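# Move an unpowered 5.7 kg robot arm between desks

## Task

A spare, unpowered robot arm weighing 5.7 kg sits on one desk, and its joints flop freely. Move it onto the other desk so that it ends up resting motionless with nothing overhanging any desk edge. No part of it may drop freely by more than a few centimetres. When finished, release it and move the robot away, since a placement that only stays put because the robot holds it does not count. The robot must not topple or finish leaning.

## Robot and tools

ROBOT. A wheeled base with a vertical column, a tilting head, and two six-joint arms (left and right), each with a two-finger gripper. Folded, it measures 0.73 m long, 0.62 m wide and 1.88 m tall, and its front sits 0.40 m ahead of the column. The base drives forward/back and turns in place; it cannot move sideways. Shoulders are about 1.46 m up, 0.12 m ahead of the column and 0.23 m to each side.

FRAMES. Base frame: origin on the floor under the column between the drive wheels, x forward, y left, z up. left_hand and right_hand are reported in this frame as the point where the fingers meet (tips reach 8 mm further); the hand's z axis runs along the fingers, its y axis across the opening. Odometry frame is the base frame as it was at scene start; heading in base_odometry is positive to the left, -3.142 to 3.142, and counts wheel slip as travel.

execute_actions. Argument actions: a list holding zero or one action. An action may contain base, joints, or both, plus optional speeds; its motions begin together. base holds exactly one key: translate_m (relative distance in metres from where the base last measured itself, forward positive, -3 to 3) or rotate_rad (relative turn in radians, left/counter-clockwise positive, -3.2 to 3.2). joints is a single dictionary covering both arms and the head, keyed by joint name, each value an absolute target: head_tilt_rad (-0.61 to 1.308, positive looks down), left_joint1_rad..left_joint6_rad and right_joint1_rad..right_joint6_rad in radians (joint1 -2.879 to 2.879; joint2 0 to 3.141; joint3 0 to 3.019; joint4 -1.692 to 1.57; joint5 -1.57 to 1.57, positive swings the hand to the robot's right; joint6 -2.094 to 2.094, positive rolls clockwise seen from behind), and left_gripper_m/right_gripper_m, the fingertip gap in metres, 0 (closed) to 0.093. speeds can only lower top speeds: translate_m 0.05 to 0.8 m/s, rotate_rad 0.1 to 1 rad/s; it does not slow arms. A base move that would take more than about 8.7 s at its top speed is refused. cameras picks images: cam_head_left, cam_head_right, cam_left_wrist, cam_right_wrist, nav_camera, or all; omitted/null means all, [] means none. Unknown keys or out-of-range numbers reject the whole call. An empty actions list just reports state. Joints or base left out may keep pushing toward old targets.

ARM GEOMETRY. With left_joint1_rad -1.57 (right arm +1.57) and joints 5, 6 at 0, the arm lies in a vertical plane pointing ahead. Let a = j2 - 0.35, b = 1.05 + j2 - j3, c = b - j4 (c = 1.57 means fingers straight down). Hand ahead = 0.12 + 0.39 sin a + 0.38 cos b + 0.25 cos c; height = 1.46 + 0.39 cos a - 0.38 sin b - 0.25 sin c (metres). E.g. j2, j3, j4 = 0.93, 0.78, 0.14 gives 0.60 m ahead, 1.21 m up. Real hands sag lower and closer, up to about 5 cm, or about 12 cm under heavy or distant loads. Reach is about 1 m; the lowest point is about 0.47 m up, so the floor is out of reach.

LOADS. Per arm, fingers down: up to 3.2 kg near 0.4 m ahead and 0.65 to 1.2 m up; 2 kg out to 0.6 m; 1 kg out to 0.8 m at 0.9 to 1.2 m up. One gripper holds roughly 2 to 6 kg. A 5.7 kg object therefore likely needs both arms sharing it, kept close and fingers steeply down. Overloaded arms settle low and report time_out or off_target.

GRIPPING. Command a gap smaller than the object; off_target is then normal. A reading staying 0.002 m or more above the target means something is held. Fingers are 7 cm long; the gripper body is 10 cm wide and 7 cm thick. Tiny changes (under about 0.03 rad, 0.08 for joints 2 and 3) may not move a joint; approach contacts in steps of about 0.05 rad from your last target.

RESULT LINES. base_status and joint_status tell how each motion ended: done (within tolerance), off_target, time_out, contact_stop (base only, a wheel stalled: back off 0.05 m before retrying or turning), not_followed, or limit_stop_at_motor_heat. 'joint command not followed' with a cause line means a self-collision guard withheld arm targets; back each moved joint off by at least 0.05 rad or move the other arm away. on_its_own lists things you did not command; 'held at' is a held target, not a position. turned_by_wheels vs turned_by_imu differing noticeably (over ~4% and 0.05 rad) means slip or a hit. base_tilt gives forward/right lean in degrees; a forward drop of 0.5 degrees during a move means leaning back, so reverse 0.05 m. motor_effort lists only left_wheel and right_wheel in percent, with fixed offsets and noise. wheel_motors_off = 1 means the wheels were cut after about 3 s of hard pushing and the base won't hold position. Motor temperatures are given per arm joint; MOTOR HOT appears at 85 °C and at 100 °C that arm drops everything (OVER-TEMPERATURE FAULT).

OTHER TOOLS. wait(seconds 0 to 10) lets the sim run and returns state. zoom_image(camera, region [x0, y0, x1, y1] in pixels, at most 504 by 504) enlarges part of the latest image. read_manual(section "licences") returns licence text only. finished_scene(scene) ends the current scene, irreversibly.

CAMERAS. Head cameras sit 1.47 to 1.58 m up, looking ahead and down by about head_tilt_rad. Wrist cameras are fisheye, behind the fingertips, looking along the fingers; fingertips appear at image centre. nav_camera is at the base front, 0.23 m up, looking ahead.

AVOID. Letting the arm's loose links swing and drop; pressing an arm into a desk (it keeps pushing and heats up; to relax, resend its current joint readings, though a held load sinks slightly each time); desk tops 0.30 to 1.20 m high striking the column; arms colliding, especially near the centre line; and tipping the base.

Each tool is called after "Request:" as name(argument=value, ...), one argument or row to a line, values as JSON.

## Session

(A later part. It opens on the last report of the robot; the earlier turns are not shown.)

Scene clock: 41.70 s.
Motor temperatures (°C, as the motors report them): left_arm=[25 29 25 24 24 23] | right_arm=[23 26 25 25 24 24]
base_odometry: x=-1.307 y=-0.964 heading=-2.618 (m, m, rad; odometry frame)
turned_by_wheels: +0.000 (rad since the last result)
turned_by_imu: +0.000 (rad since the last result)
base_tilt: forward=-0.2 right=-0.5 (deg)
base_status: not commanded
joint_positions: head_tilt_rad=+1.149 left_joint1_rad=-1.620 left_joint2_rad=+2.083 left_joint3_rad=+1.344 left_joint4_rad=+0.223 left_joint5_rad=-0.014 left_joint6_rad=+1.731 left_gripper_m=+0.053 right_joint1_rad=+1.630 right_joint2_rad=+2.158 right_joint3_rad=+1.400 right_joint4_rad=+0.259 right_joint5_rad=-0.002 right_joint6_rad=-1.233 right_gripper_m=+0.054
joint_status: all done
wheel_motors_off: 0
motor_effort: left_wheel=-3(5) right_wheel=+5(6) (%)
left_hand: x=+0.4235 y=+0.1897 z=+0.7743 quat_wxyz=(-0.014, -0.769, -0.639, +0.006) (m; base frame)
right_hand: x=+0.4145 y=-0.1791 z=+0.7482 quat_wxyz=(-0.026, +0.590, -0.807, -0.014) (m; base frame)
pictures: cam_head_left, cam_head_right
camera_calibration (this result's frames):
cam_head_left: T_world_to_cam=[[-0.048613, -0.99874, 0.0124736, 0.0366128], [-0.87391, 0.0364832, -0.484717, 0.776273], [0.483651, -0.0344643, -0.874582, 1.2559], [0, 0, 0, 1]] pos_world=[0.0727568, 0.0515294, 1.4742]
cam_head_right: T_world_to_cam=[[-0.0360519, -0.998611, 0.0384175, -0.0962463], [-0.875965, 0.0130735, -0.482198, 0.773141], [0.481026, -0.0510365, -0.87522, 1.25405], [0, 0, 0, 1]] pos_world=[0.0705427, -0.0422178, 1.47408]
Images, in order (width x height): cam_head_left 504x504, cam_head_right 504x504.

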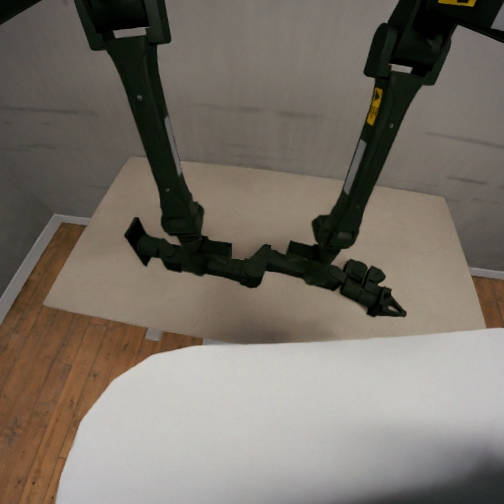

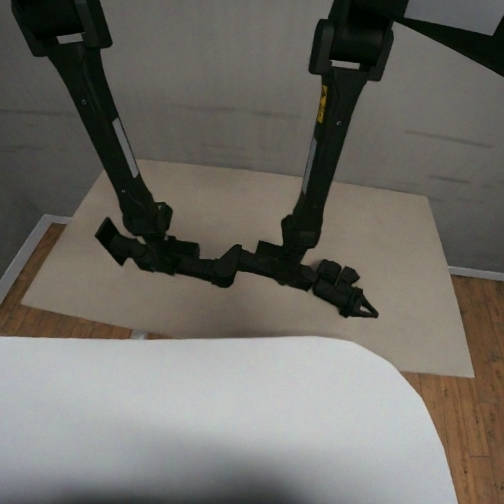

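It's resting on the desk now, so I'll release it.

Request:
execute_actions(
  actions=[
    {"joints":{"left_gripper_m":0.085,"right_gripper_m":0.085}},
  ],
  cameras=["cam_head_left","cam_left_wrist","cam_right_wrist"],
)

Scene clock: 42.53 s.
Motor temperatures (°C, as the motors report them): left_arm=[25 29 25 24 24 23] | right_arm=[23 26 25 25 24 24]
base_odometry: x=-1.307 y=-0.964 heading=-2.618 (m, m, rad; odometry frame)
turned_by_wheels: +0.000 (rad since the last result)
turned_by_imu: +0.000 (rad since the last result)
base_tilt: forward=-0.3 right=-0.4 (deg)
base_status: not commanded
joint_positions: head_tilt_rad=+1.149 left_joint1_rad=-1.626 left_joint2_rad=+2.083 left_joint3_rad=+1.345 left_joint4_rad=+0.223 left_joint5_rad=-0.003 left_joint6_rad=+1.731 left_gripper_m=+0.085 right_joint1_rad=+1.630 right_joint2_rad=+2.157 right_joint3_rad=+1.400 right_joint4_rad=+0.259 right_joint5_rad=-0.002 right_joint6_rad=-1.233 right_gripper_m=+0.085
joint_status: all done
wheel_motors_off: 0
motor_effort: left_wheel=-4(4) right_wheel=+6(7) (%)
left_hand: x=+0.4238 y=+0.1830 z=+0.7745 quat_wxyz=(-0.020, -0.770, -0.638, +0.011) (m; base frame)
right_hand: x=+0.4150 y=-0.1791 z=+0.7484 quat_wxyz=(-0.026, +0.590, -0.807, -0.014) (m; base frame)
pictures: cam_head_left, cam_left_wrist, cam_right_wrist
camera_calibration (this result's frames):
cam_head_left: T_world_to_cam=[[-0.048613, -0.99874, 0.0124736, 0.0366128], [-0.87391, 0.0364832, -0.484717, 0.776273], [0.483651, -0.0344643, -0.874582, 1.2559], [0, 0, 0, 1]] pos_world=[0.0727568, 0.0515294, 1.4742]
cam_left_wrist: T_world_to_cam=[[-0.981019, 0.191873, -0.0280383, 0.401937], [0.14394, 0.817447, 0.55773, -0.637867], [0.129933, 0.543108, -0.829549, 0.611134], [0, 0, 0, 1]] pos_world=[0.406716, 0.11239, 0.873993]
cam_right_wrist: T_world_to_cam=[[0.949464, -0.313807, 0.00665025, -0.451136], [-0.267925, -0.799243, 0.537984, -0.426741], [-0.163508, -0.512578, -0.842929, 0.72794], [0, 0, 0, 1]] pos_world=[0.433026, -0.109513, 0.846181]
Images, in order (width x height): cam_head_left 504x504, cam_left_wrist 616x616, cam_right_wrist 616x616.

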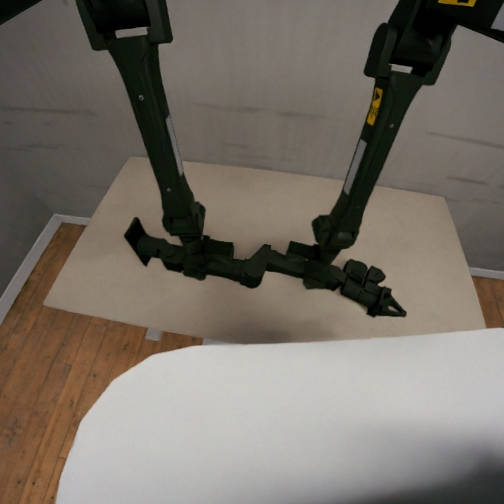

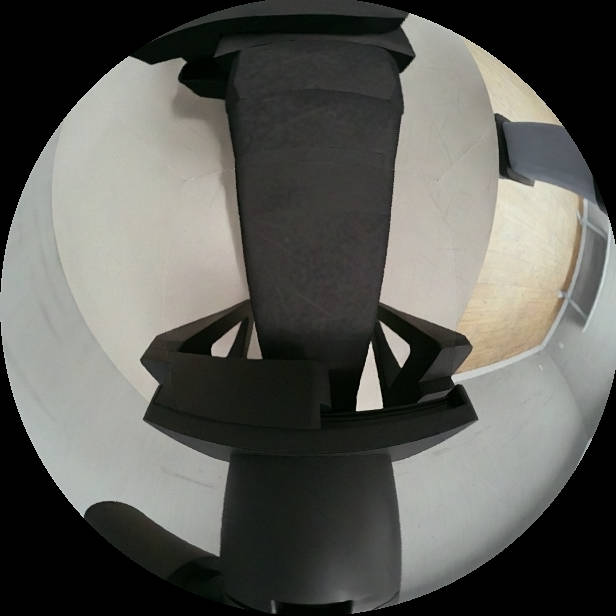

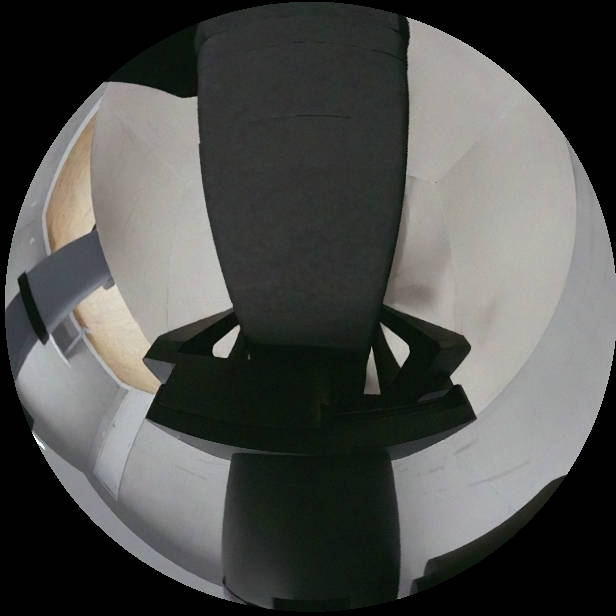

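Request:
execute_actions(
  actions=[
    {"joints":{"left_joint2_rad":1.73,"left_joint3_rad":1.02,"right_joint2_rad":1.80,"right_joint3_rad":1.07}},
  ],
  cameras=["cam_head_left"],
)

Scene clock: 43.90 s.
Motor temperatures (°C, as the motors report them): left_arm=[25 29 25 24 24 23] | right_arm=[23 26 25 25 24 24]
base_odometry: x=-1.307 y=-0.964 heading=-2.618 (m, m, rad; odometry frame)
turned_by_wheels: +0.000 (rad since the last result)
turned_by_imu: +0.000 (rad since the last result)
base_tilt: forward=-0.2 right=-0.5 (deg)
base_status: not commanded
joint_positions: head_tilt_rad=+1.149 left_joint1_rad=-1.626 left_joint2_rad=+1.718 left_joint3_rad=+1.027 left_joint4_rad=+0.223 left_joint5_rad=-0.002 left_joint6_rad=+1.731 left_gripper_m=+0.085 right_joint1_rad=+1.630 right_joint2_rad=+1.787 right_joint3_rad=+1.086 right_joint4_rad=+0.259 right_joint5_rad=-0.002 right_joint6_rad=-1.233 right_gripper_m=+0.085
joint_status: all done
wheel_motors_off: 0
motor_effort: left_wheel=-5(5) right_wheel=+6(6) (%)
left_hand: x=+0.4505 y=+0.1887 z=+0.9111 quat_wxyz=(-0.036, -0.769, -0.638, -0.006) (m; base frame)
right_hand: x=+0.4570 y=-0.1849 z=+0.8859 quat_wxyz=(-0.049, +0.589, -0.807, +0.001) (m; base frame)
pictures: cam_head_left
camera_calibration (this result's frames):
cam_head_left: T_world_to_cam=[[-0.048613, -0.99874, 0.0124736, 0.0366128], [-0.87391, 0.0364832, -0.484717, 0.776273], [0.483651, -0.0344643, -0.874582, 1.2559], [0, 0, 0, 1]] pos_world=[0.0727568, 0.0515294, 1.4742]
Images, in order (width x height): cam_head_left 504x504.

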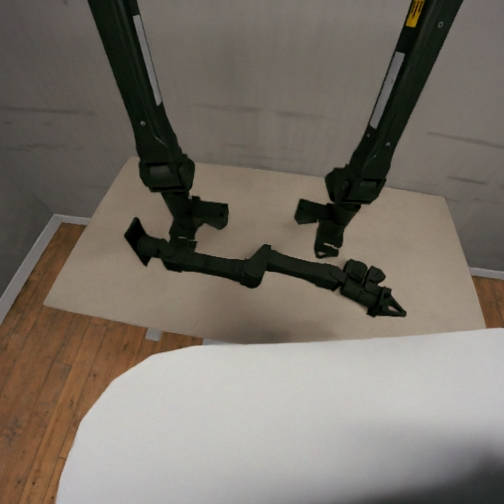

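Request:
execute_actions(
  actions=[
    {"base":{"translate_m":-0.6},"joints":{"left_joint2_rad":1.3,"left_joint3_rad":0.6,"right_joint2_rad":1.3,"right_joint3_rad":0.6,"head_tilt_rad":0.9}},
  ],
  cameras=["cam_head_left","cam_head_right"],
)

Scene clock: 46.57 s.
Motor temperatures (°C, as the motors report them): left_arm=[25 29 25 24 24 23] | right_arm=[23 25 25 25 24 24]
base_odometry: x=-0.787 y=-0.664 heading=-2.619 (m, m, rad; odometry frame)
turned_by_wheels: +0.000 (rad since the last result)
turned_by_imu: +0.001 (rad since the last result)
base_tilt: forward=-0.2 right=-0.4 (deg)
base_status: done
joint_positions: head_tilt_rad=+0.914 left_joint1_rad=-1.626 left_joint2_rad=+1.294 left_joint3_rad=+0.599 left_joint4_rad=+0.223 left_joint5_rad=-0.002 left_joint6_rad=+1.731 left_gripper_m=+0.085 right_joint1_rad=+1.630 right_joint2_rad=+1.294 right_joint3_rad=+0.600 right_joint4_rad=+0.259 right_joint5_rad=-0.002 right_joint6_rad=-1.233 right_gripper_m=+0.085
joint_status: all done
wheel_motors_off: 0
motor_effort: left_wheel=-1(57) right_wheel=+1(41) (%)
left_hand: x=+0.3834 y=+0.1975 z=+1.0594 quat_wxyz=(-0.034, -0.770, -0.638, -0.005) (m; base frame)
right_hand: x=+0.3927 y=-0.1957 z=+1.0600 quat_wxyz=(-0.052, +0.589, -0.807, +0.003) (m; base frame)
pictures: cam_head_left, cam_head_right
camera_calibration (this result's frames):
cam_head_left: T_world_to_cam=[[-0.0501811, -0.99874, 0.000818009, 0.0546408], [-0.737114, 0.0364832, -0.674783, 1.06214], [0.673903, -0.0344643, -0.738016, 1.03607], [0, 0, 0, 1]] pos_world=[0.0874445, 0.0515294, 1.4813]
cam_head_right: T_world_to_cam=[[-0.0440025, -0.998611, 0.0289728, -0.0813039], [-0.739698, 0.0130735, -0.672812, 1.05987], [0.671498, -0.0510365, -0.739246, 1.03513], [0, 0, 0, 1]] pos_world=[0.0853204, -0.0422178, 1.48067]
Images, in order (width x height): cam_head_left 504x504, cam_head_right 504x504.

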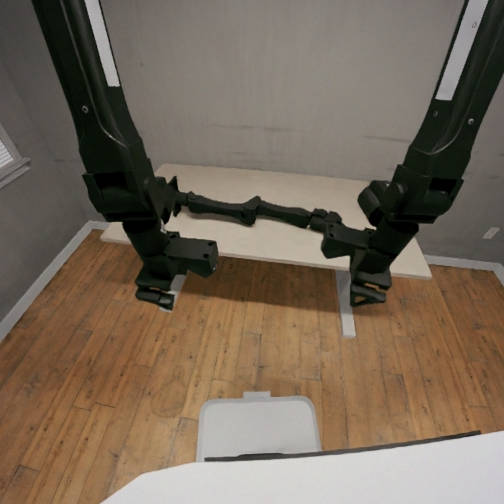

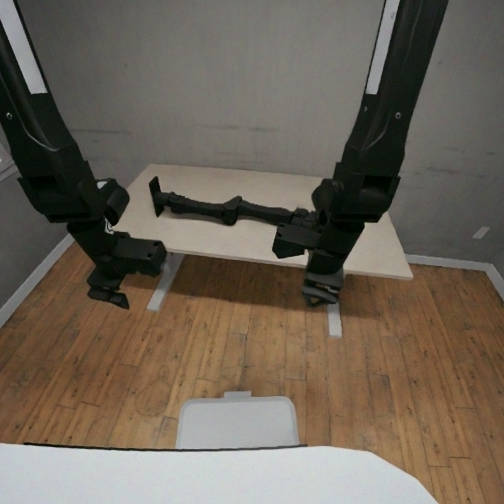

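The arm lies fully on the desk and the robot is clear.

Request:
finished_scene(
  scene=2,
)

The scene is finished: the task was done.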